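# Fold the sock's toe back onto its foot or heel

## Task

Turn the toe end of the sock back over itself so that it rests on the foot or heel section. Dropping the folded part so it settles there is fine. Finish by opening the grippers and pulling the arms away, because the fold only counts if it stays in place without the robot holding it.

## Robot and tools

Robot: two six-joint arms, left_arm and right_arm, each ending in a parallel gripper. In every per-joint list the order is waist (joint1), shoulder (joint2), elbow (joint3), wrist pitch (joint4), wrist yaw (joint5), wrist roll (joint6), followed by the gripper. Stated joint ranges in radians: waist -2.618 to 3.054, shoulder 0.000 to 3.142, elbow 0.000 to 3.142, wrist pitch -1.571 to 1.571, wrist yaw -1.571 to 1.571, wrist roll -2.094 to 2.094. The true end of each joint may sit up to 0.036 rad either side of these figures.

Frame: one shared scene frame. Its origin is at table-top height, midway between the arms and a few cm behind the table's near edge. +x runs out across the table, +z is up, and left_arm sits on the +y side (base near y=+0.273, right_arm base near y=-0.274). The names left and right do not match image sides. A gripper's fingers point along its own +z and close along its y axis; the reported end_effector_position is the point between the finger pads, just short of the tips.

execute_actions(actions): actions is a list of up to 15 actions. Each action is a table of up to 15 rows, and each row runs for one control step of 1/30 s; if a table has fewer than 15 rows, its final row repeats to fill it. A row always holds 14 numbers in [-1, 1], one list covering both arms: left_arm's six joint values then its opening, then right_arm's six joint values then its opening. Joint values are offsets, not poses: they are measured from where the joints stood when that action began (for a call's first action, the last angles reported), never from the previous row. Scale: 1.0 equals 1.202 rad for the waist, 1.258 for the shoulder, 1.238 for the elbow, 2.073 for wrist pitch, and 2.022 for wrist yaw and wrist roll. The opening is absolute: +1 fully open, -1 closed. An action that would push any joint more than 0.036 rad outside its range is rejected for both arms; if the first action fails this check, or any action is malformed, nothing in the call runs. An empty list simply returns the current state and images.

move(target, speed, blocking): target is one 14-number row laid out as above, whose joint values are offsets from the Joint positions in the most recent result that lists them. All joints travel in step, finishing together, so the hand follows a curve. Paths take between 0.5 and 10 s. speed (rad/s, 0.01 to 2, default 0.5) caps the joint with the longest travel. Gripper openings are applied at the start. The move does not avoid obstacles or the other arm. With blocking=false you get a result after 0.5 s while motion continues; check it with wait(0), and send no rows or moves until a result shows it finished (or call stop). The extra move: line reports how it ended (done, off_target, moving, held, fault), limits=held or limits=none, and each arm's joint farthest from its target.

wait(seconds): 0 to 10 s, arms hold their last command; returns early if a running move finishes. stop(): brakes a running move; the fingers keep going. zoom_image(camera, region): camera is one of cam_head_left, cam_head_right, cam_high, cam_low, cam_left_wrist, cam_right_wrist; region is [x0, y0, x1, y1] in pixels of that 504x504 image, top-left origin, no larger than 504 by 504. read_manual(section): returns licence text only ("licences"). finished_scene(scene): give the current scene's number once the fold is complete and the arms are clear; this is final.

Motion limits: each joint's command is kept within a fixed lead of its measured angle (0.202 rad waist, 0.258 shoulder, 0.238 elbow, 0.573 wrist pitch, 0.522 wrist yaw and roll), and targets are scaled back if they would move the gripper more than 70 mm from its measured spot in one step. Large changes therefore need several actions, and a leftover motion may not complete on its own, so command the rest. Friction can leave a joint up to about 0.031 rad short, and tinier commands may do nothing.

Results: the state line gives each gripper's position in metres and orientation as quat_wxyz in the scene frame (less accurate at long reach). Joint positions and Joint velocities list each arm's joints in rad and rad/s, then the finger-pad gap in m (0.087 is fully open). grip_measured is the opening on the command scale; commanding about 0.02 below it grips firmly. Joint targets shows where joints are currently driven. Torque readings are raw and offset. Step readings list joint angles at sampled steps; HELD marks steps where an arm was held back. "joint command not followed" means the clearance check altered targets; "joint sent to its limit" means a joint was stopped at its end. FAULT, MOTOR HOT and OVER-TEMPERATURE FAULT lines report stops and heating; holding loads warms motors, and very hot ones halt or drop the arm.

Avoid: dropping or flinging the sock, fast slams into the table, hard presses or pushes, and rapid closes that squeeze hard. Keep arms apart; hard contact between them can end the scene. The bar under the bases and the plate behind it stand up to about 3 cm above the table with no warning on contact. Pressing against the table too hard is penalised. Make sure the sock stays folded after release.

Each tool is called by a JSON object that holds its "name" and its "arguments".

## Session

{"name": "execute_actions", "arguments": {"actions": []}}

Scene clock: 0.00 s.
left_arm: end_effector_position=(+0.3834, +0.2835, +0.3816) grip_measured=+1.000 end_effector_quat_wxyz=(+0.712, -0.012, +0.702, +0.015) | right_arm: end_effector_position=(+0.3933, -0.2726, +0.3658) grip_measured=+0.999 end_effector_quat_wxyz=(+0.702, +0.007, +0.712, +0.003)
Joint names: [waist, shoulder, elbow, wrist pitch, wrist yaw, wrist roll]
Joint positions: left_arm=[ 0.004  1.033  1.04   0.006 -0.014  0.002  0.087] | right_arm=[-0.003  1.039  1.032  0.009  0.015  0.014  0.087]
Joint velocities: left_arm=[ 0.002 -0.017 -0.022  0.007 -0.051 -0.007  0.   ] | right_arm=[ 0.002 -0.002  0.007 -0.037  0.022  0.007  0.001]
Joint torques (N m, as the arm reports them, + toward a larger angle): no reading
Motor temperatures (°C, as the motors report them): left_arm=[26 32 33 32 28 27] | right_arm=[26 28 30 31 27 26]
Joint targets: left_arm=[0.004 1.033 1.040 0.006 -0.014 0.002] | right_arm=[-0.003 1.039 1.032 0.009 0.015 0.014]

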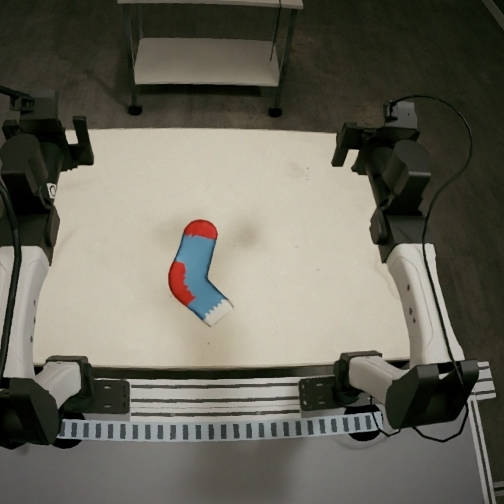

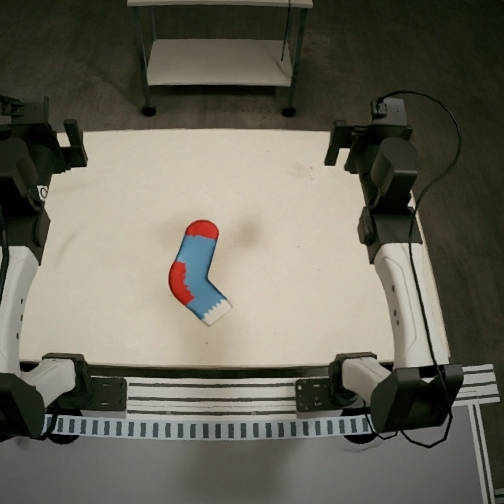

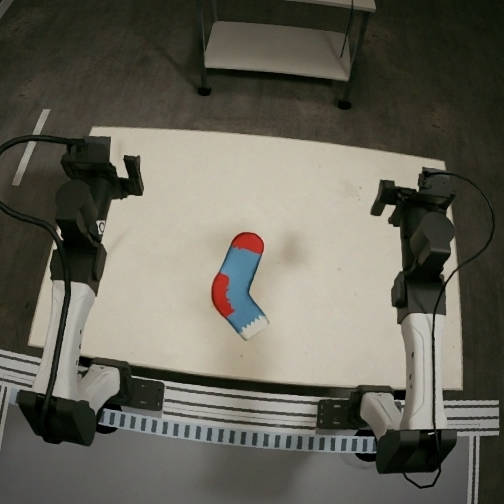

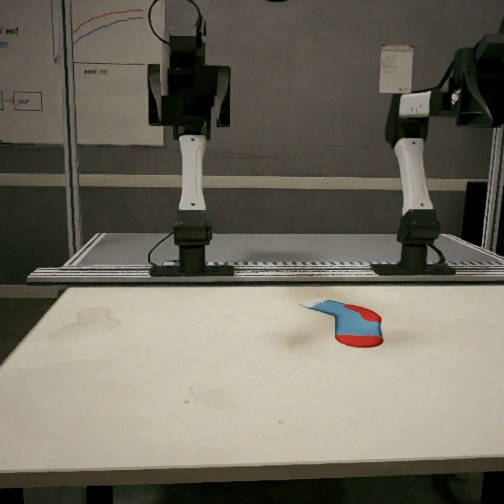

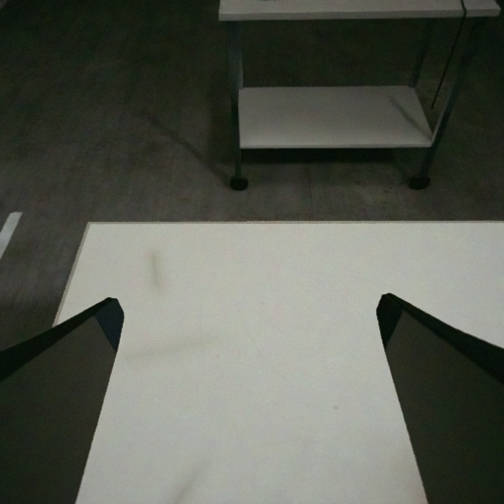

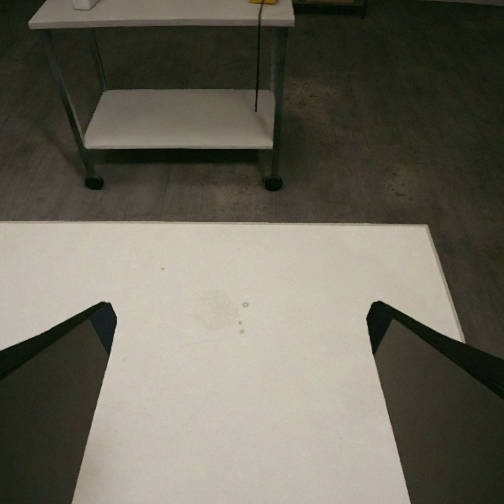

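{"name": "move", "arguments": {"target": [-0.457,1,0.99,-0.55,-0.022,-0.153,0.3,0,0,0,0,0,0,1], "speed": 1.1}}

{"name": "move", "arguments": {"target": [0,0.18,0.008,0,0,0,0.3,0,0,0,0,0,0,1], "speed": 0.35}}

Scene clock: 14.33 s.
left_arm: end_effector_position=(+0.4409, +0.0136, +0.1398) grip_measured=+0.300 end_effector_quat_wxyz=(+0.206, +0.106, +0.971, -0.061) | right_arm: end_effector_position=(+0.3933, -0.2726, +0.3658) grip_measured=+0.999 end_effector_quat_wxyz=(+0.702, +0.007, +0.712, +0.003)
Joint names: [waist, shoulder, elbow, wrist pitch, wrist yaw, wrist roll]
Joint positions: left_arm=[-0.55   2.284  2.254 -1.112 -0.053 -0.3    0.057] | right_arm=[-0.003  1.039  1.032  0.009  0.015  0.014  0.087]
Joint velocities: left_arm=[-0.012 -0.002 -0.002 -0.022 -0.037 -0.022 -0.   ] | right_arm=[ 0.007 -0.002 -0.022 -0.022  0.022  0.007 -0.   ]
Joint torques (N m, as the arm reports them, + toward a larger angle): left_arm=[  0.69 -12.57   9.65   0.93  -0.16  -0.04] | right_arm=[-0.02 -2.88  8.57  1.64  0.02  0.16]
Motor temperatures (°C, as the motors report them): left_arm=[26 33 36 35 28 27] | right_arm=[26 28 31 33 27 26]
Joint targets: left_arm=[-0.546 2.291 2.265 -1.135 -0.059 -0.307] | right_arm=[-0.003 1.039 1.032 0.009 0.015 0.014]
move: off_target (left_arm); limits=none; left_arm: farthest joint: the wrist pitch, 0.022 radians from its target (1.140 radians at the start); right_arm: farthest joint: the waist, 0.000 radians from its target (0.000 radians at the start)
camera_calibration (this result's frames):
cam_left_wrist: T_world_to_cam=[[-0.246585, -0.966224, 0.0748794, 0.107776], [-0.861104, 0.253895, 0.440497, 0.333507], [-0.44463, 0.0441409, -0.894626, 0.462063], [0, 0, 0, 1]] pos_world=[0.519207, -0.000936174, 0.258394]

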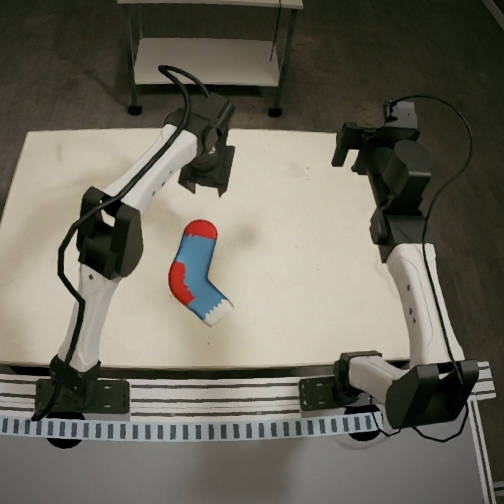

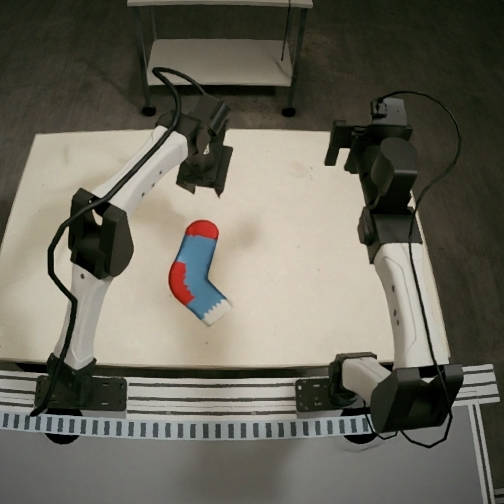

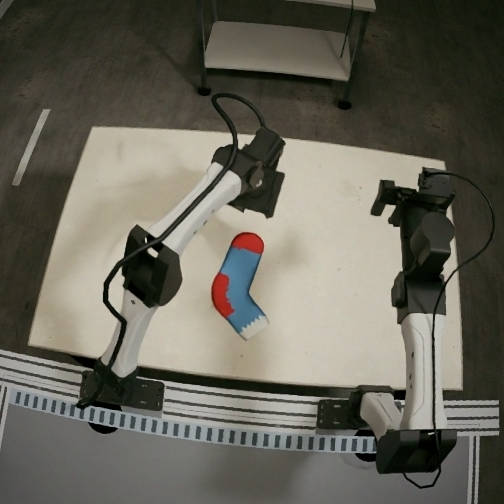

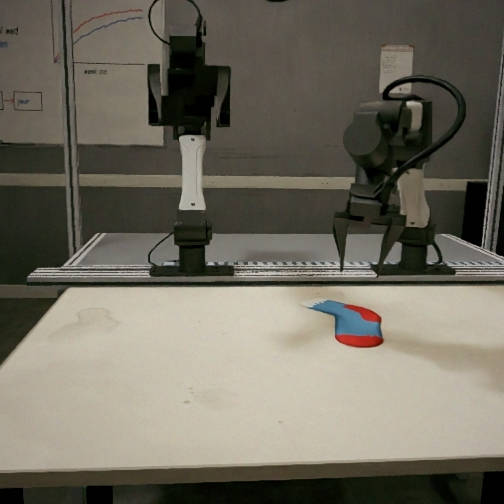

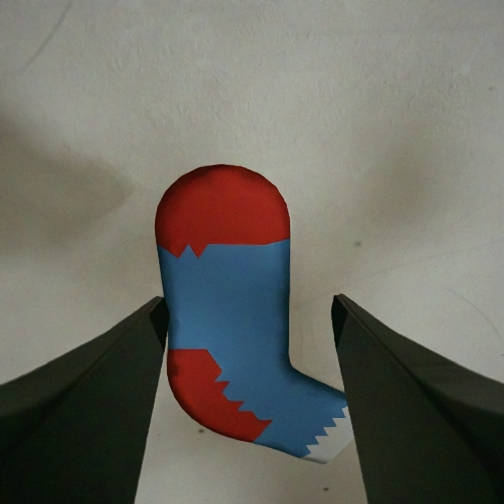

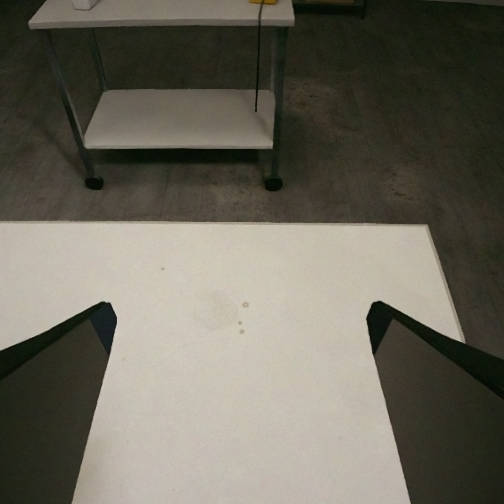

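Scene clock: 15.37 s.
left_arm: end_effector_position=(+0.4336, +0.0181, +0.0368) grip_measured=+0.300 end_effector_quat_wxyz=(+0.111, +0.111, +0.987, -0.019) | right_arm: end_effector_position=(+0.3933, -0.2726, +0.3658) grip_measured=+0.999 end_effector_quat_wxyz=(+0.702, +0.007, +0.712, +0.003)
Joint names: [waist, shoulder, elbow, wrist pitch, wrist yaw, wrist roll]
Joint positions: left_arm=[-0.55   2.497  2.254 -1.11  -0.053 -0.3    0.057] | right_arm=[-0.003  1.039  1.032  0.009  0.015  0.014  0.087]
Joint velocities: left_arm=[-0.012  0.012 -0.007  0.007 -0.022  0.007 -0.   ] | right_arm=[-0.022 -0.002 -0.027 -0.037  0.051 -0.051 -0.   ]
Joint torques (N m, as the arm reports them, + toward a larger angle): left_arm=[  0.12 -13.27   9.54   0.7   -0.17   0.01] | right_arm=[-0.01 -2.88  8.57  1.64  0.02  0.16]
Motor temperatures (°C, as the motors report them): left_arm=[26 34 36 35 28 27] | right_arm=[26 28 31 33 27 26]
Joint targets: left_arm=[-0.550 2.511 2.264 -1.112 -0.053 -0.300] | right_arm=[-0.003 1.039 1.032 0.009 0.015 0.014]
move: done; limits=none; left_arm: farthest joint: the shoulder, 0.013 radians from its target (0.226 radians at the start); right_arm: farthest joint: the waist, 0.000 radians from its target (0.000 radians at the start)
camera_calibration (this result's frames):
cam_left_wrist: T_world_to_cam=[[-0.237887, -0.971167, 0.0156312, 0.116567], [-0.765136, 0.197285, 0.612899, 0.324551], [-0.598311, 0.133841, -0.790007, 0.427576], [0, 0, 0, 1]] pos_world=[0.531879, -0.00805002, 0.137048]

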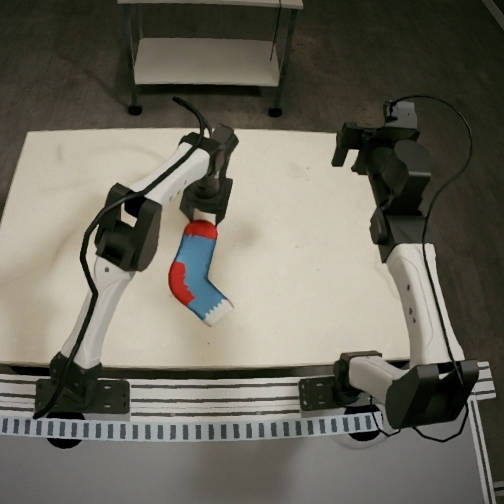

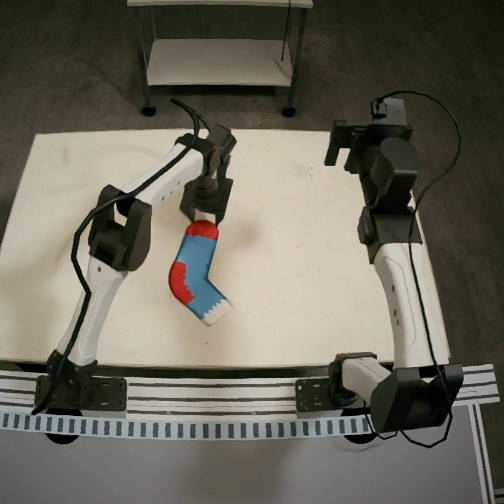

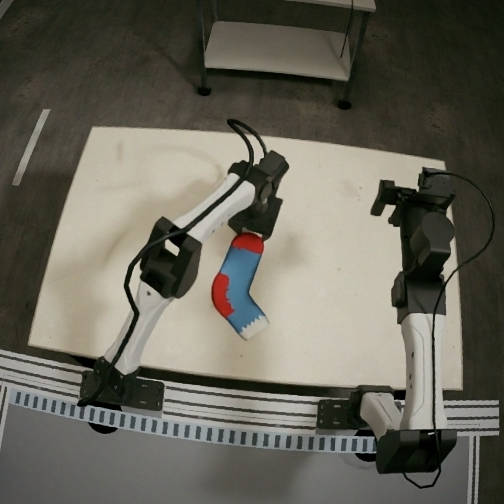

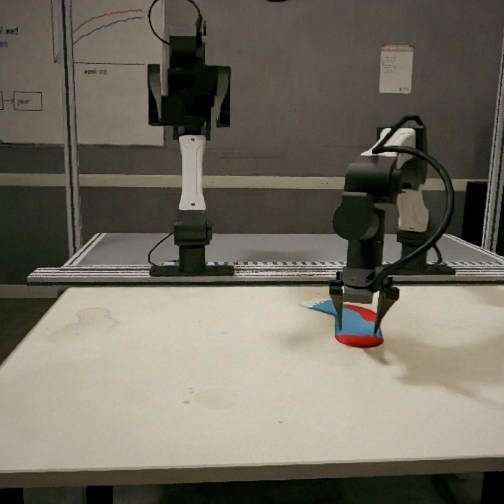

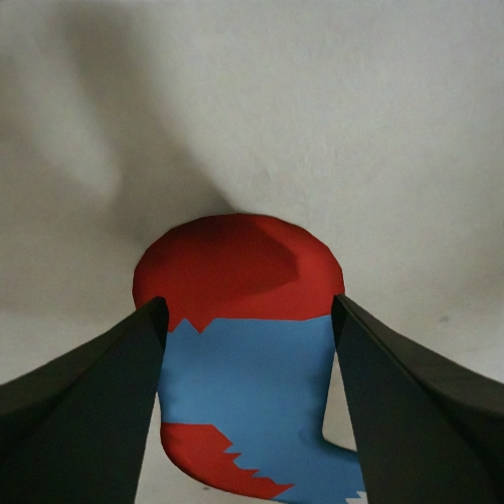

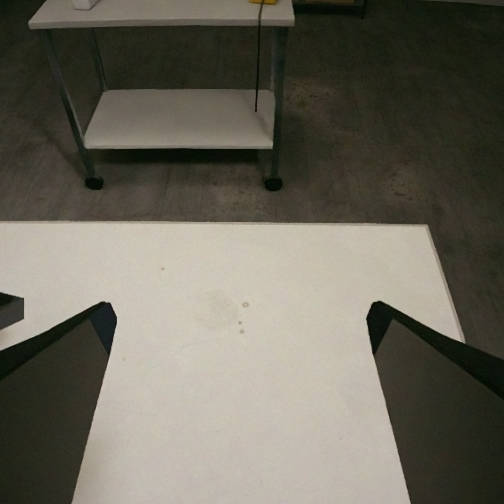

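{"name": "move", "arguments": {"target": [0.013,0.064,0,0,0,0,0.1,0,0,0,0,0,0,1], "speed": 0.12}}

{"name": "execute_actions", "arguments": {"actions": [[[0,0.035,0,0,0,0,0.1,0,0,0,0,0,0,1],[0,0.035,0,0,0,0,0,0,0,0,0,0,0,1],[0,0.035,0,0,0,0,-0.1,0,0,0,0,0,0,1],[0,0.035,0,0,0,0,-0.2,0,0,0,0,0,0,1],[0,0.035,0,0,0,0,-0.3,0,0,0,0,0,0,1],[0,0.035,0,0,0,0,-0.4,0,0,0,0,0,0,1],[0,0.035,0,0,0,0,-0.5,0,0,0,0,0,0,1],[0,0.035,0,0,0,0,-0.6,0,0,0,0,0,0,1],[0,0.035,0,0,0,0,-0.7,0,0,0,0,0,0,1],[0,0.035,0,0,0,0,-0.8,0,0,0,0,0,0,1],[0,0.035,0,0,0,0,-0.9,0,0,0,0,0,0,1],[0,0.035,0,0,0,0,-1,0,0,0,0,0,0,1]]]}}

Scene clock: 26.03 s.
left_arm: end_effector_position=(+0.4311, +0.0207, +0.0193) grip_measured=+0.100 end_effector_quat_wxyz=(+0.094, +0.110, +0.989, -0.012) | right_arm: end_effector_position=(+0.3933, -0.2726, +0.3658) grip_measured=+0.999 end_effector_quat_wxyz=(+0.702, +0.007, +0.712, +0.003)
Joint names: [waist, shoulder, elbow, wrist pitch, wrist yaw, wrist roll]
Joint positions: left_arm=[-0.547  2.535  2.256 -1.11  -0.051 -0.3    0.048] | right_arm=[-0.003  1.039  1.032  0.009  0.015  0.014  0.087]
Joint velocities: left_arm=[-0.012 -0.027 -0.017 -0.007 -0.066 -0.022 -0.001] | right_arm=[-0.007 -0.002  0.012  0.037  0.051  0.007 -0.   ]
Joint torques (N m, as the arm reports them, + toward a larger angle): left_arm=[  1.48 -10.81   8.38   0.66  -0.16   0.  ] | right_arm=[-0.01 -2.88  8.56  1.64  0.02  0.16]
Motor temperatures (°C, as the motors report them): left_arm=[26 40 38 34 28 27] | right_arm=[26 28 32 34 27 26]
Joint targets: left_arm=[-0.534 2.578 2.254 -1.110 -0.053 -0.300] | right_arm=[-0.003 1.039 1.032 0.009 0.015 0.014]
move: off_target (left_arm); limits=none; left_arm: farthest joint: the shoulder, 0.043 radians from its target (0.080 radians at the start); right_arm: farthest joint: the waist, 0.000 radians from its target (0.000 radians at the start)
camera_calibration (this result's frames):
cam_left_wrist: T_world_to_cam=[[-0.235223, -0.971915, 0.00719153, 0.117837], [-0.745595, 0.185186, 0.640152, 0.32412], [-0.623505, 0.145216, -0.768215, 0.422193], [0, 0, 0, 1]] pos_world=[0.53262, -0.00680455, 0.116001]

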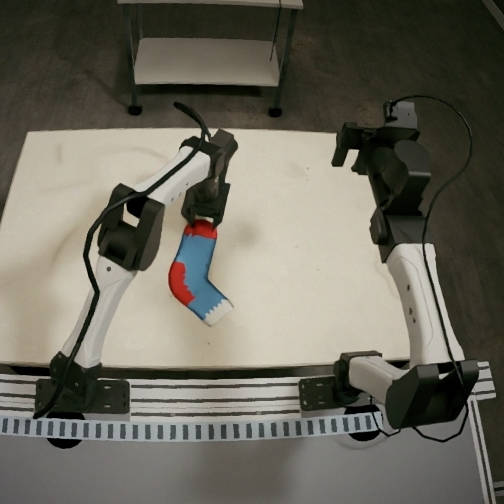

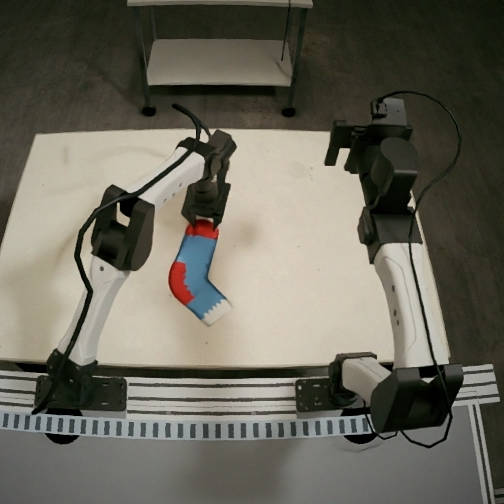

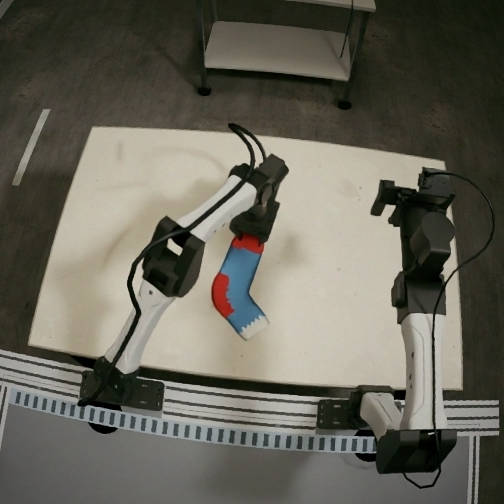

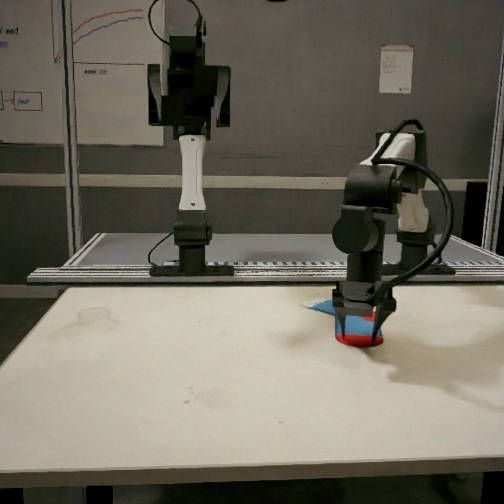

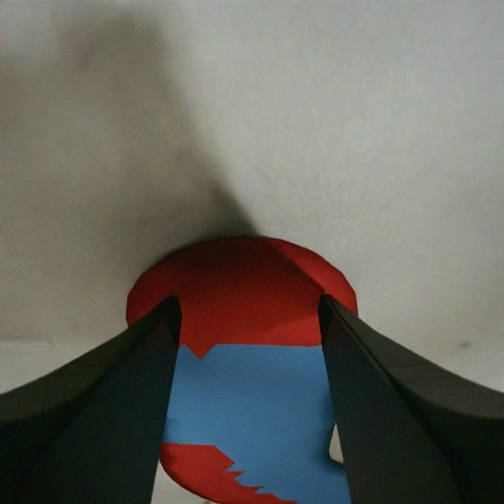

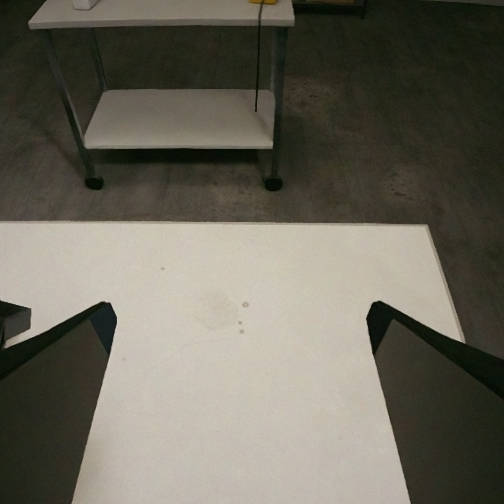

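Scene clock: 26.53 s.
left_arm: end_effector_position=(+0.4314, +0.0211, +0.0193) grip_measured=-0.940 end_effector_quat_wxyz=(+0.095, +0.110, +0.989, -0.011) | right_arm: end_effector_position=(+0.3933, -0.2726, +0.3658) grip_measured=+0.999 end_effector_quat_wxyz=(+0.702, +0.007, +0.712, +0.003)
Joint names: [waist, shoulder, elbow, wrist pitch, wrist yaw, wrist roll]
Joint positions: left_arm=[-0.547  2.535  2.256 -1.11  -0.054 -0.3    0.003] | right_arm=[-0.003  1.039  1.032  0.009  0.015  0.014  0.087]
Joint velocities: left_arm=[-0.012 -0.002 -0.012 -0.007  0.022  0.007  0.001] | right_arm=[-0.017 -0.007 -0.002 -0.051  0.007 -0.066 -0.001]
Joint torques (N m, as the arm reports them, + toward a larger angle): left_arm=[  0.29 -10.82   8.47   0.71  -0.09   0.02] | right_arm=[-0.02 -2.88  8.57  1.64  0.02  0.16]
Motor temperatures (°C, as the motors report them): left_arm=[26 41 38 34 28 27] | right_arm=[26 28 32 34 27 26]
Joint targets: left_arm=[-0.547 2.579 2.256 -1.110 -0.051 -0.300] | right_arm=[-0.003 1.039 1.032 0.009 0.015 0.014]
Step readings (joint positions):
0: left_arm=[-0.547 2.535 2.256 -1.110 -0.051 -0.300] | right_arm=[-0.003 1.039 1.032 0.009 0.015 0.014]
1: left_arm=[-0.547 2.535 2.256 -1.110 -0.051 -0.300] | right_arm=[-0.003 1.039 1.032 0.009 0.015 0.014]
2: left_arm=[-0.547 2.535 2.256 -1.110 -0.052 -0.300] | right_arm=[-0.003 1.039 1.032 0.009 0.015 0.014]
4: left_arm=[-0.547 2.535 2.256 -1.110 -0.054 -0.300] | right_arm=[-0.003 1.039 1.032 0.009 0.015 0.014]
8: left_arm=[-0.547 2.535 2.256 -1.110 -0.055 -0.300] | right_arm=[-0.003 1.039 1.032 0.009 0.015 0.014]
15: Joint positions above
camera_calibration (this result's frames):
cam_left_wrist: T_world_to_cam=[[-0.234759, -0.972042, 0.00467541, 0.118138], [-0.74653, 0.183372, 0.639584, 0.32468], [-0.62256, 0.146658, -0.768707, 0.421849], [0, 0, 0, 1]] pos_world=[0.532743, -0.00656948, 0.116066]

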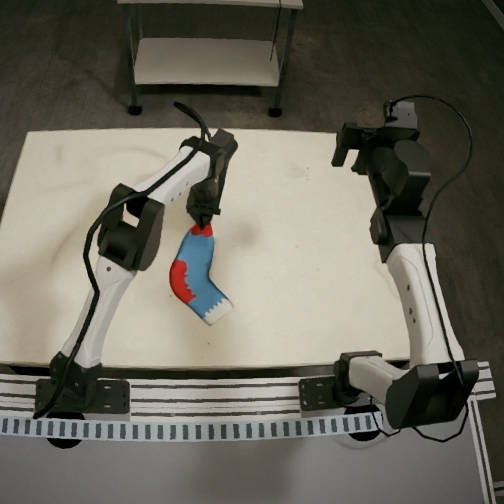

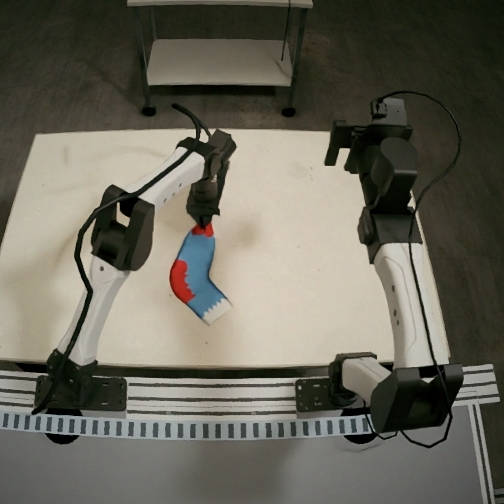

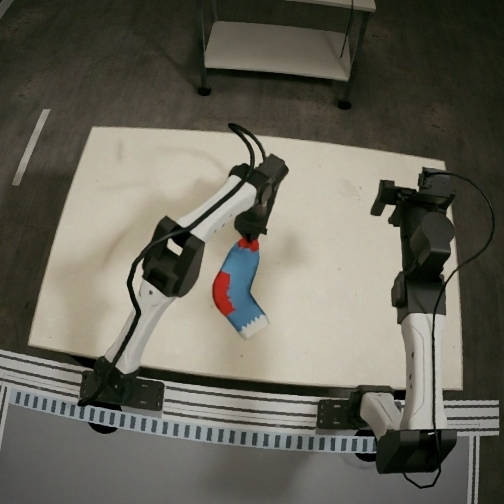

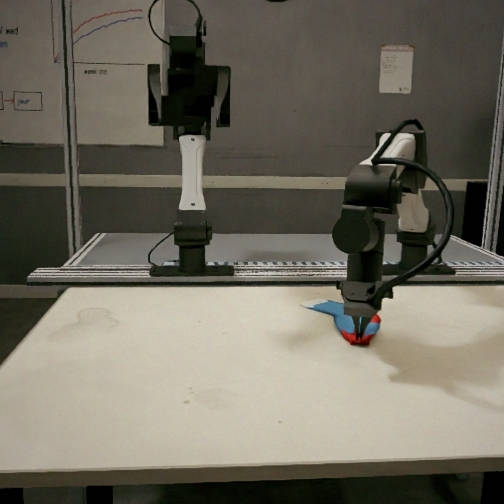

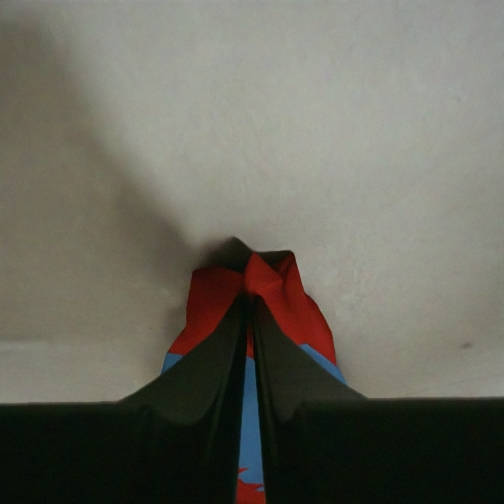

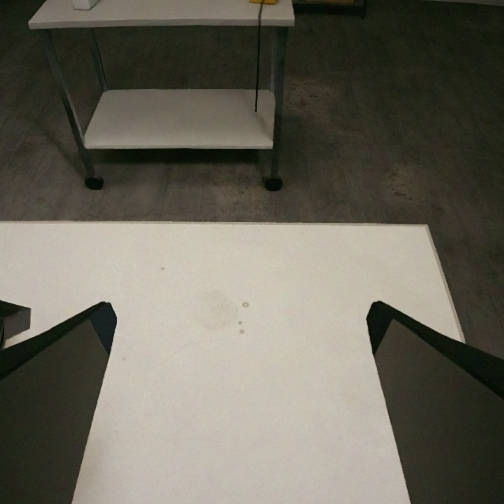

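{"name": "move", "arguments": {"target": [-0.022,-0.49,-0.787,0.405,0,0,-1,0,0,0,0,0,0,1], "speed": 0.8}}

{"name": "move", "arguments": {"target": [-0.08,-0.19,-0.467,0.352,-0.065,0.077,-1,0,0,0,0,0,0,1], "speed": 0.8}}

{"name": "zoom_image", "arguments": {"camera": "cam_low", "region": [280,220,440,360]}}

Scene clock: 42.73 s.
left_arm: end_effector_position=(+0.4065, +0.0257, +0.0662) grip_measured=-0.942 end_effector_quat_wxyz=(+0.314, +0.107, +0.937, -0.112) | right_arm: end_effector_position=(+0.3933, -0.2726, +0.3657) grip_measured=+0.999 end_effector_quat_wxyz=(+0.702, +0.007, +0.712, +0.003)
Joint names: [waist, shoulder, elbow, wrist pitch, wrist yaw, wrist roll]
Joint positions: left_arm=[-0.565  1.924  1.305 -0.274 -0.054 -0.3    0.003] | right_arm=[-0.003  1.039  1.032  0.008  0.015  0.014  0.087]
Joint velocities: left_arm=[ 0.027 -0.007 -0.002  0.051  0.022  0.007 -0.   ] | right_arm=[-0.007 -0.002 -0.002  0.007 -0.022 -0.022 -0.   ]
Joint torques (N m, as the arm reports them, + toward a larger angle): left_arm=[ -0.48 -10.96   6.46   1.56  -0.14   0.05] | right_arm=[-0.02 -2.89  8.57  1.64  0.02  0.16]
Motor temperatures (°C, as the motors report them): left_arm=[26 45 38 34 28 27] | right_arm=[26 29 33 35 27 26]
Joint targets: left_arm=[-0.573 1.918 1.281 -0.270 -0.054 -0.300] | right_arm=[-0.003 1.039 1.032 0.008 0.015 0.014]
move: off_target (left_arm); limits=none; left_arm: farthest joint: the elbow, 0.023 radians from its target (0.974 radians at the start); right_arm: farthest joint: the wrist pitch, 0.001 radians from its target (0.000 radians at the start)
camera_calibration (this result's frames):
cam_left_wrist: T_world_to_cam=[[-0.284497, -0.948416, 0.139887, 0.127177], [-0.92712, 0.309317, 0.211591, 0.373811], [-0.243946, -0.069495, -0.967296, 0.30657], [0, 0, 0, 1]] pos_world=[0.457535, 0.0262954, 0.199658]
cam_right_wrist: T_world_to_cam=[[-0.0141364, -0.9999, -0.000245613, -0.271408], [-0.772816, 0.0110818, -0.634534, 0.562811], [0.634473, -0.00878019, -0.772895, 0.167848], [0, 0, 0, 1]] pos_world=[0.324618, -0.276144, 0.486785]

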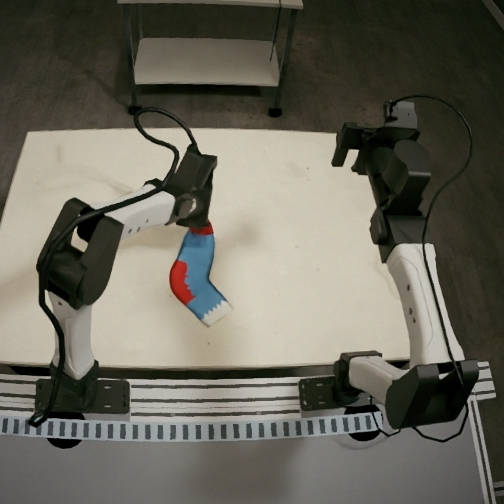

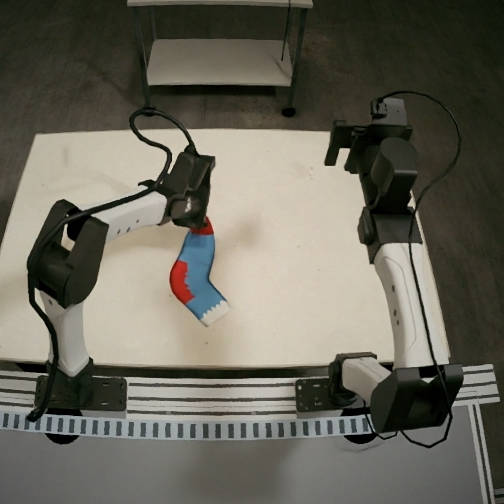

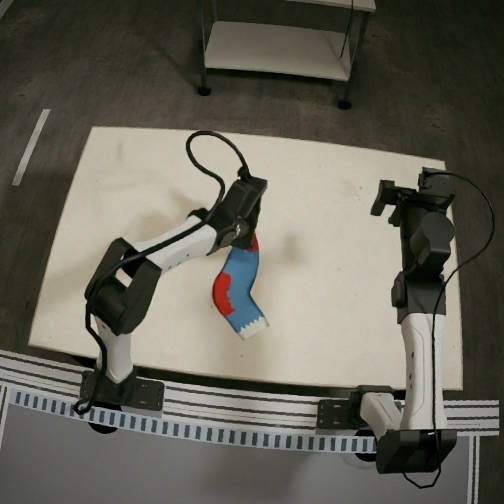

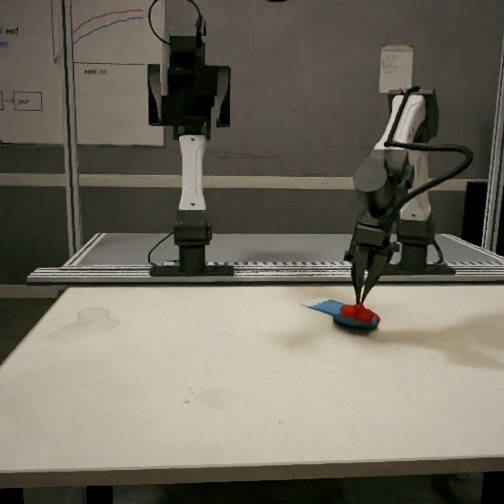

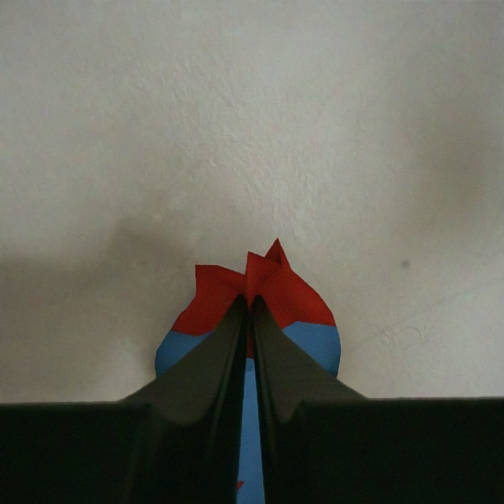

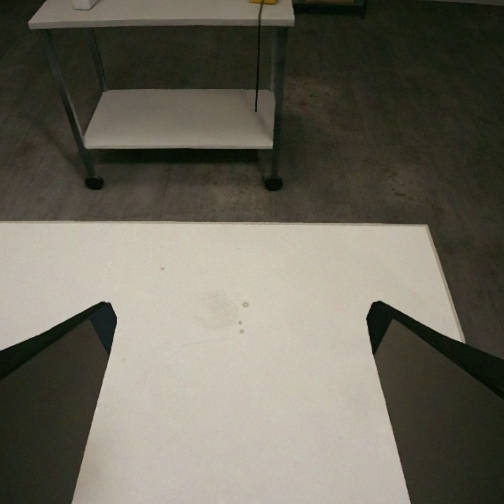

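Scene clock: 44.50 s.
left_arm: end_effector_position=(+0.3774, +0.0305, +0.0768) grip_measured=-0.942 end_effector_quat_wxyz=(+0.503, +0.159, +0.840, -0.124) | right_arm: end_effector_position=(+0.3933, -0.2726, +0.3657) grip_measured=+0.999 end_effector_quat_wxyz=(+0.702, +0.007, +0.712, +0.003)
Joint names: [waist, shoulder, elbow, wrist pitch, wrist yaw, wrist roll]
Joint positions: left_arm=[-0.653  1.694  0.748  0.454 -0.179 -0.152  0.003] | right_arm=[-0.003  1.039  1.032  0.008  0.015  0.014  0.087]
Joint velocities: left_arm=[-0.007  0.017 -0.012  0.007 -0.037  0.037  0.001] | right_arm=[ 0.002  0.012 -0.012 -0.051 -0.007  0.007 -0.001]
Joint torques (N m, as the arm reports them, + toward a larger angle): left_arm=[-0.44 -8.35  6.29  1.94 -0.24  0.04] | right_arm=[-0.01 -2.88  8.58  1.64  0.02  0.16]
Motor temperatures (°C, as the motors report them): left_arm=[26 45 38 34 28 27] | right_arm=[26 29 33 35 27 26]
Joint targets: left_arm=[-0.661 1.685 0.727 0.456 -0.185 -0.145] | right_arm=[-0.003 1.039 1.032 0.008 0.015 0.014]
move: off_target (left_arm); limits=none; left_arm: farthest joint: the elbow, 0.021 radians from its target (0.578 radians at the start); right_arm: farthest joint: the waist, 0.000 radians from its target (0.000 radians at the start)
camera_calibration (this result's frames):
cam_left_wrist: T_world_to_cam=[[-0.403455, -0.91418, 0.0387115, 0.173564], [-0.899064, 0.388212, -0.202425, 0.361873], [0.170025, -0.116474, -0.978532, 0.156038], [0, 0, 0, 1]] pos_world=[0.368842, 0.0363594, 0.219222]
cam_right_wrist: T_world_to_cam=[[-0.0141364, -0.9999, -0.000245613, -0.271408], [-0.772816, 0.0110818, -0.634534, 0.562811], [0.634473, -0.00878019, -0.772895, 0.167848], [0, 0, 0, 1]] pos_world=[0.324618, -0.276144, 0.486785]

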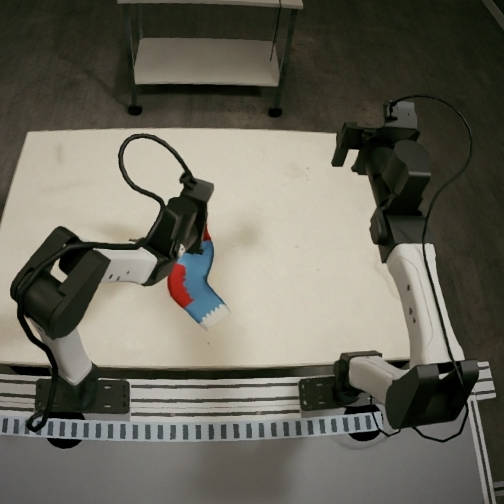

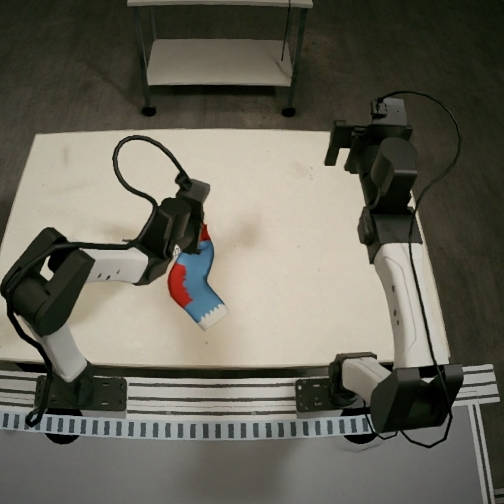

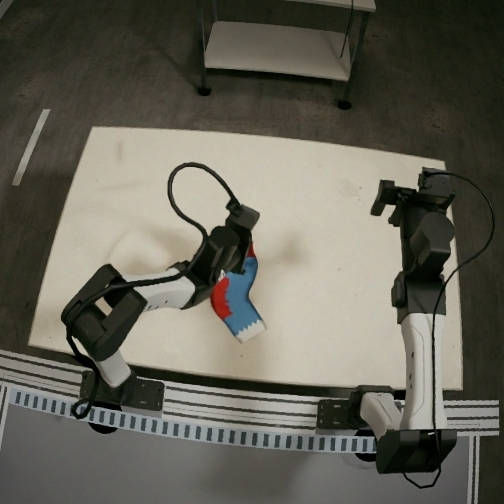

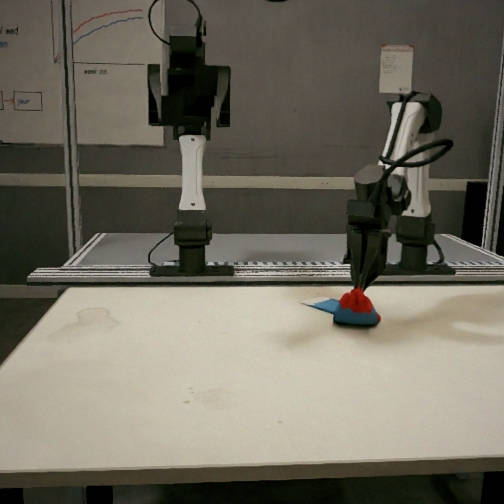

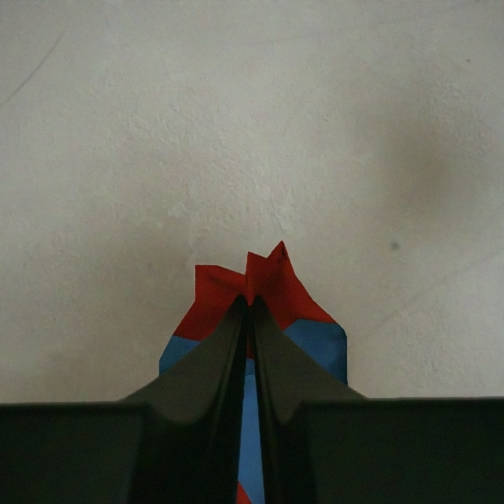

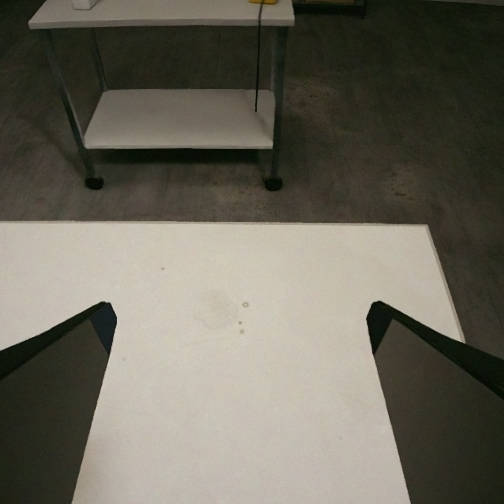

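Region (280, 220, 440, 360) of cam_low's 504x504 image, scaled by 3.150, with more detail than that image has; it fills the top 441 rows of this view, and the rest is white.

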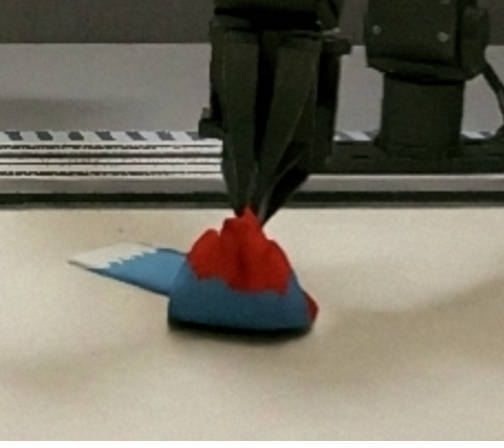

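{"name": "move", "arguments": {"target": [-0.097,0.155,-0.352,0.463,-0.063,0.078,-1,0,0,0,0,0,0,1], "speed": 0.8}}

{"name": "zoom_image", "arguments": {"camera": "cam_low", "region": [280,220,440,360]}}

Scene clock: 51.80 s.
left_arm: end_effector_position=(+0.3354, +0.0407, +0.0695) grip_measured=-0.942 end_effector_quat_wxyz=(+0.651, +0.176, +0.726, -0.132) | right_arm: end_effector_position=(+0.3933, -0.2726, +0.3657) grip_measured=+0.999 end_effector_quat_wxyz=(+0.702, +0.007, +0.712, +0.003)
Joint names: [waist, shoulder, elbow, wrist pitch, wrist yaw, wrist roll]
Joint positions: left_arm=[-0.761  1.87   0.332  1.414 -0.301 -0.001  0.003] | right_arm=[-0.003  1.039  1.032  0.008  0.015  0.014  0.087]
Joint velocities: left_arm=[ 0.012 -0.012  0.007  0.022 -0.081 -0.037 -0.   ] | right_arm=[-0.017  0.007 -0.002 -0.022 -0.066 -0.022 -0.001]
Joint torques (N m, as the arm reports them, + toward a larger angle): left_arm=[-0.56 -5.06  2.97  2.03 -0.16  0.08] | right_arm=[-0.02 -2.89  8.58  1.64  0.02  0.16]
Motor temperatures (°C, as the motors report them): left_arm=[26 44 38 36 28 27] | right_arm=[26 29 34 35 27 26]
Joint targets: left_arm=[-0.770 1.889 0.312 1.414 -0.307 0.006] | right_arm=[-0.003 1.039 1.032 0.008 0.015 0.014]
move: done; limits=none; left_arm: farthest joint: the shoulder, 0.019 radians from its target (0.195 radians at the start); right_arm: farthest joint: the waist, 0.000 radians from its target (0.000 radians at the start)
camera_calibration (this result's frames):
cam_left_wrist: T_world_to_cam=[[-0.434271, -0.899351, -0.0507573, 0.182174], [-0.747418, 0.391211, -0.536954, 0.29097], [0.502767, -0.195247, -0.842083, 0.0393712], [0, 0, 0, 1]] pos_world=[0.276794, 0.0576946, 0.198638]
cam_right_wrist: T_world_to_cam=[[-0.0141364, -0.9999, -0.000245613, -0.271408], [-0.772816, 0.0110818, -0.634534, 0.562811], [0.634473, -0.00878019, -0.772895, 0.167848], [0, 0, 0, 1]] pos_world=[0.324618, -0.276144, 0.486785]

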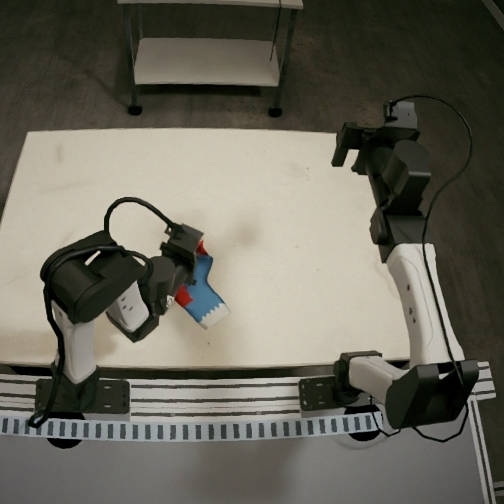

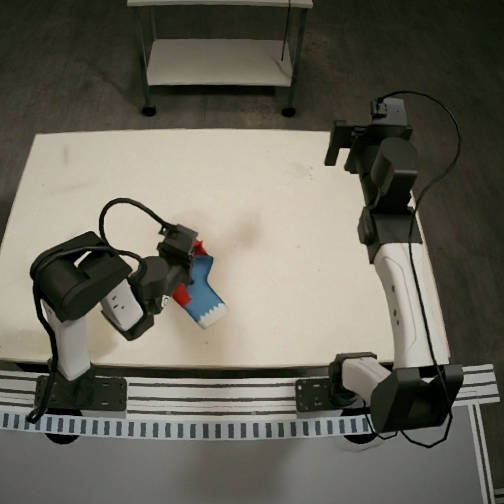

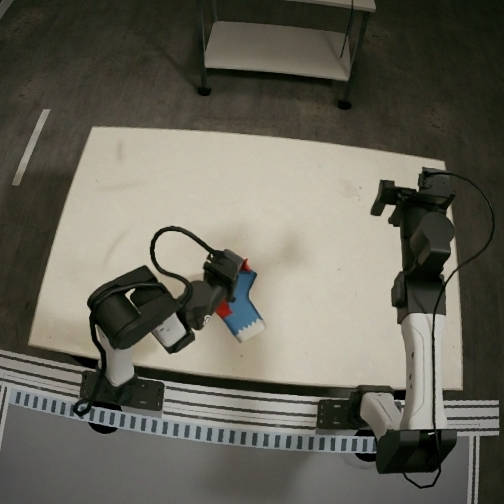

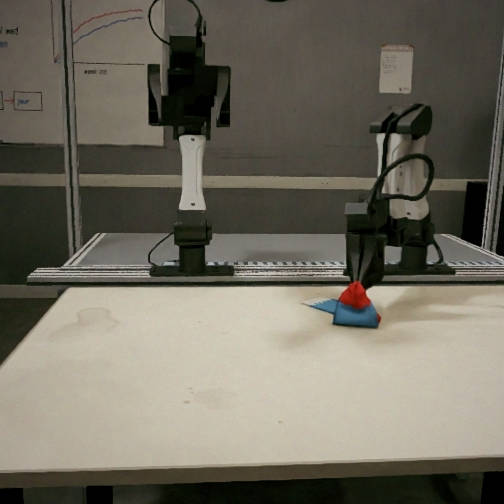

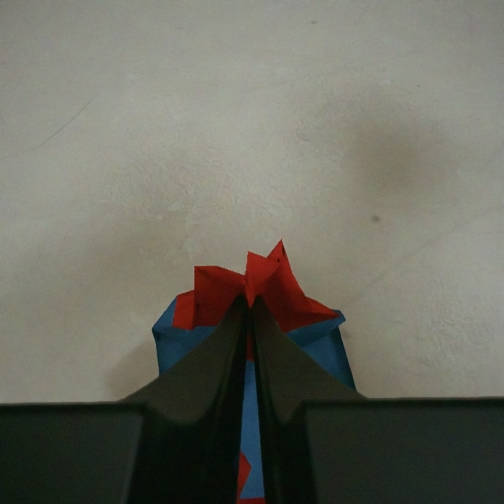

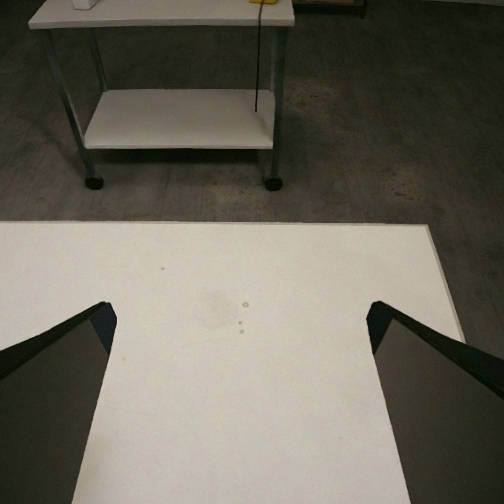

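Region (280, 220, 440, 360) of cam_low's 504x504 image, scaled by 3.150, with more detail than that image has; it fills the top 441 rows of this view, and the rest is white.

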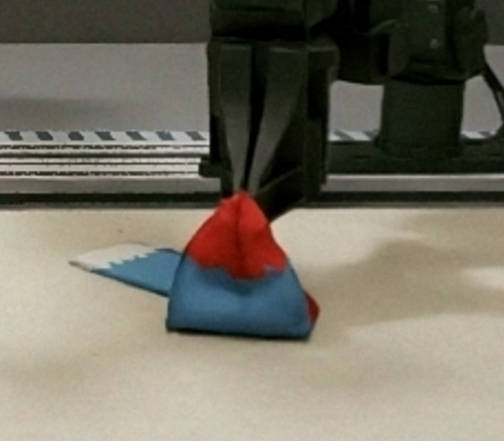

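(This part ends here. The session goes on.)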